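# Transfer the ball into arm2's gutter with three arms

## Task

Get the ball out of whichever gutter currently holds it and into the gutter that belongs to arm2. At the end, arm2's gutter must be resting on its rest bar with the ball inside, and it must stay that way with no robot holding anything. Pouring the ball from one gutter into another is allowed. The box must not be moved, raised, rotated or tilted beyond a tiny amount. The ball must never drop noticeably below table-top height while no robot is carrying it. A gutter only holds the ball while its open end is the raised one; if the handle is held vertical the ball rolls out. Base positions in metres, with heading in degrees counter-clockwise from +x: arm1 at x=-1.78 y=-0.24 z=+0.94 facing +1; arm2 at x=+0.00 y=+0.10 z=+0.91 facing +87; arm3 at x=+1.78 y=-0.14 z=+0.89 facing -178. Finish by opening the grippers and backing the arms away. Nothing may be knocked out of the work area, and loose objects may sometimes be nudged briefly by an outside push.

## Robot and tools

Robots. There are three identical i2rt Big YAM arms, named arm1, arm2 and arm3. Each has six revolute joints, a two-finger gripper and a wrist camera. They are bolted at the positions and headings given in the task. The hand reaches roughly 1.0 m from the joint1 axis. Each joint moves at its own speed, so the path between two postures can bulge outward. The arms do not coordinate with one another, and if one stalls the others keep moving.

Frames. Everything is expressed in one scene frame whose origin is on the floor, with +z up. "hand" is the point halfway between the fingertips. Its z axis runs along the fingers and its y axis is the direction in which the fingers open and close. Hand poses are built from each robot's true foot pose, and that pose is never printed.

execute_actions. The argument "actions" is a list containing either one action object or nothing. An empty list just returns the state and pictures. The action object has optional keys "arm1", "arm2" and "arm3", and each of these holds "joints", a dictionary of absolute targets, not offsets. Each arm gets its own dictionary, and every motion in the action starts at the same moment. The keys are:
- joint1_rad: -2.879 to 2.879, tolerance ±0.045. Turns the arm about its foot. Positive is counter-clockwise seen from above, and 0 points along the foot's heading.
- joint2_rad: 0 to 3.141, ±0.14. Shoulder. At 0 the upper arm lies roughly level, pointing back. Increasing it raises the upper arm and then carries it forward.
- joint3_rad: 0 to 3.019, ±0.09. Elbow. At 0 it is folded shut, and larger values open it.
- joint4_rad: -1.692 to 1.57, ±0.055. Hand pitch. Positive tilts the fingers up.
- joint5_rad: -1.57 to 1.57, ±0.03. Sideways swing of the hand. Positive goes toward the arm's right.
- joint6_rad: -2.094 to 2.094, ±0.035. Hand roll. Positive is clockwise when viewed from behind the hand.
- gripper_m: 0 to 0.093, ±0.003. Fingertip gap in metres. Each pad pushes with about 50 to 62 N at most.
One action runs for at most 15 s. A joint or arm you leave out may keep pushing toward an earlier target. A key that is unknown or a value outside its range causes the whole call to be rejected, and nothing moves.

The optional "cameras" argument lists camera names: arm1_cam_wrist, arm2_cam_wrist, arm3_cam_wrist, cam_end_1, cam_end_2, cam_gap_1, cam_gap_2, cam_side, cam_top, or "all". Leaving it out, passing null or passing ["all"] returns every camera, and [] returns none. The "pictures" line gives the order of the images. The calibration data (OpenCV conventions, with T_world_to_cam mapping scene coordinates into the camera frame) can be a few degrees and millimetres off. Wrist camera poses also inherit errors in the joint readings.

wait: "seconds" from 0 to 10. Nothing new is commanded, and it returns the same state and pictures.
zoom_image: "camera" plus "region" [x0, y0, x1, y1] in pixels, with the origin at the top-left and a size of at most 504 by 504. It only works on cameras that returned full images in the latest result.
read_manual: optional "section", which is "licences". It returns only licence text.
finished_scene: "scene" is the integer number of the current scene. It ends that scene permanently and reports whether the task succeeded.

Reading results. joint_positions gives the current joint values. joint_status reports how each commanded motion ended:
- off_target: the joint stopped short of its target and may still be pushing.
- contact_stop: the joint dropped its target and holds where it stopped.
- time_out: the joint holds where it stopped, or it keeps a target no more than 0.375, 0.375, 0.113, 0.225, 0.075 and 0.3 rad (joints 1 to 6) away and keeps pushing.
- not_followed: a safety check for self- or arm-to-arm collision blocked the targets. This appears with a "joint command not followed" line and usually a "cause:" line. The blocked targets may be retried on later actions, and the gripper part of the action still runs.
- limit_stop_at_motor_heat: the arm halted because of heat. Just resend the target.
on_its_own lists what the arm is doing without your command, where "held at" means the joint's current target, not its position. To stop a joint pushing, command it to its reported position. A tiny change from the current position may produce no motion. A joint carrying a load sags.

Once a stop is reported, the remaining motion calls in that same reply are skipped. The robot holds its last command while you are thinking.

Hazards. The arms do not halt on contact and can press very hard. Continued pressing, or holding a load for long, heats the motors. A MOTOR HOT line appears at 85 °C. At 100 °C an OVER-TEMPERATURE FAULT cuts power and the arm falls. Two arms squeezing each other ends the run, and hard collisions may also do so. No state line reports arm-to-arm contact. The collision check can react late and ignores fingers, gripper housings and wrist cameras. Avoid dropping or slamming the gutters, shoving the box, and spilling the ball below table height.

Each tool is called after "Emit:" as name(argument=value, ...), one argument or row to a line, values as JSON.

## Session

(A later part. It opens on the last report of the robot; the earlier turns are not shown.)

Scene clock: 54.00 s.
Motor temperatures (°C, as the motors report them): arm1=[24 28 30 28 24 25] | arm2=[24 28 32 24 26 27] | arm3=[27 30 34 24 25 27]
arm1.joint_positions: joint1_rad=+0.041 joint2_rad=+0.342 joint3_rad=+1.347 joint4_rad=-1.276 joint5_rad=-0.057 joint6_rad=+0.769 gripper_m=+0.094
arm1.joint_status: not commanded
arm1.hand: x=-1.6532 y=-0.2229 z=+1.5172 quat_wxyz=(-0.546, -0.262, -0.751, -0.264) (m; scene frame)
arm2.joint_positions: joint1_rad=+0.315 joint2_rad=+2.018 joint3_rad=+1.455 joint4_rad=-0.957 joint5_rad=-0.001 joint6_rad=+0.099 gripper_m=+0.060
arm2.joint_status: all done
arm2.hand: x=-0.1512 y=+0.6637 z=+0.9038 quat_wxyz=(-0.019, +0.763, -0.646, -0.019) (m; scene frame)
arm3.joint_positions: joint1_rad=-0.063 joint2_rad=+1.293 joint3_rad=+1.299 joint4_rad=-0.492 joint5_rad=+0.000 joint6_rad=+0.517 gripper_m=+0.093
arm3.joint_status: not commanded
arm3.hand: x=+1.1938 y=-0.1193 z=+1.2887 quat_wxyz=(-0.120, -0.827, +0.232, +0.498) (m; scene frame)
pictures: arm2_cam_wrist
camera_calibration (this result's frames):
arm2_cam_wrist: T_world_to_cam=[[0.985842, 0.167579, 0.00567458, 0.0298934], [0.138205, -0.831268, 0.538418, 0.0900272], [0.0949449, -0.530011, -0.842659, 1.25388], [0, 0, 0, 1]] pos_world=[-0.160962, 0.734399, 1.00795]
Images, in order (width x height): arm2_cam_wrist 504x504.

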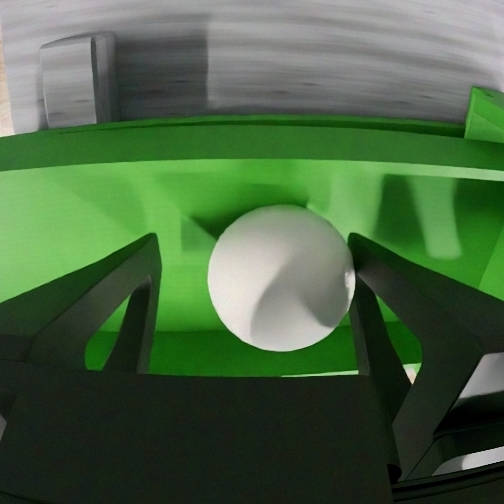

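Emit:
execute_actions(
  actions=[
    {"arm2":{"joints":{"joint2_rad":1.55}}},
  ],
  cameras=["arm2_cam_wrist","cam_end_1","cam_side"],
)

Scene clock: 56.00 s.
Motor temperatures (°C, as the motors report them): arm1=[24 28 30 28 24 25] | arm2=[24 28 32 24 26 27] | arm3=[27 29 34 24 25 27]
arm1.joint_positions: joint1_rad=+0.041 joint2_rad=+0.342 joint3_rad=+1.347 joint4_rad=-1.276 joint5_rad=-0.057 joint6_rad=+0.769 gripper_m=+0.094
arm1.joint_status: not commanded
arm1.hand: x=-1.6532 y=-0.2229 z=+1.5172 quat_wxyz=(-0.546, -0.262, -0.751, -0.264) (m; scene frame)
arm2.joint_positions: joint1_rad=+0.315 joint2_rad=+1.544 joint3_rad=+1.439 joint4_rad=-0.955 joint5_rad=-0.001 joint6_rad=+0.099 gripper_m=+0.060
arm2.joint_status: all done
arm2.hand: x=-0.1530 y=+0.6597 z=+1.1665 quat_wxyz=(-0.148, +0.739, -0.624, -0.206) (m; scene frame)
arm3.joint_positions: joint1_rad=-0.063 joint2_rad=+1.293 joint3_rad=+1.299 joint4_rad=-0.492 joint5_rad=+0.000 joint6_rad=+0.517 gripper_m=+0.093
arm3.joint_status: not commanded
arm3.hand: x=+1.1938 y=-0.1193 z=+1.2887 quat_wxyz=(-0.120, -0.827, +0.232, +0.498) (m; scene frame)
pictures: arm2_cam_wrist, cam_end_1, cam_side
camera_calibration (this result's frames):
arm2_cam_wrist: T_world_to_cam=[[0.983169, 0.179163, -0.0357685, 0.0711014], [0.18208, -0.976979, 0.111168, 0.546759], [-0.015028, -0.115809, -0.993158, 1.35875], [0, 0, 0, 1]] pos_world=[-0.149039, 0.678789, 1.29121]
Images, in order (width x height): arm2_cam_wrist 504x504, cam_end_1 672x504, cam_side 672x504.

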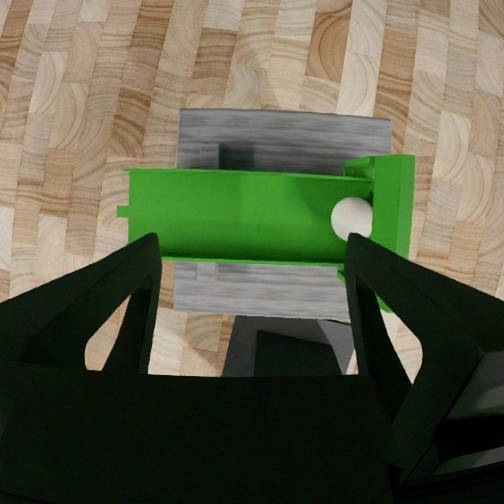

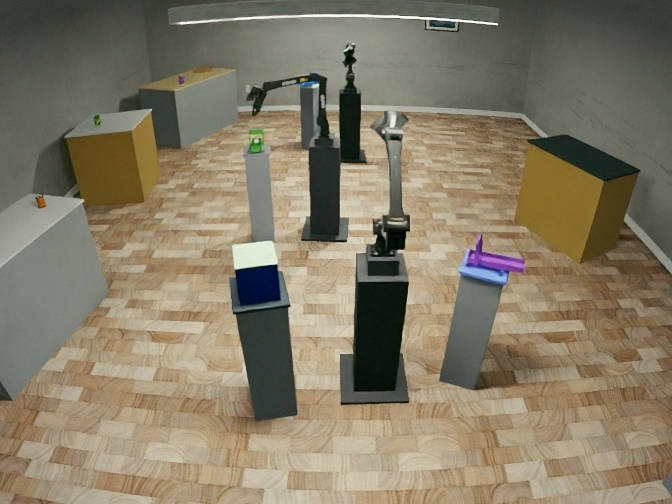

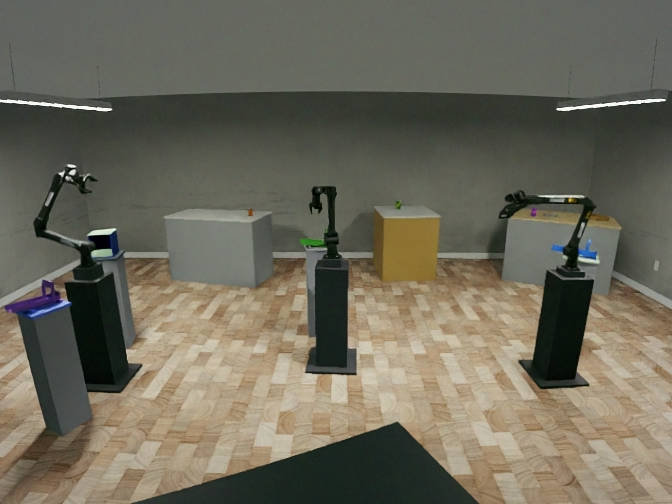

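Emit:
finished_scene(
  scene=1,
)

The scene is finished: the task was done.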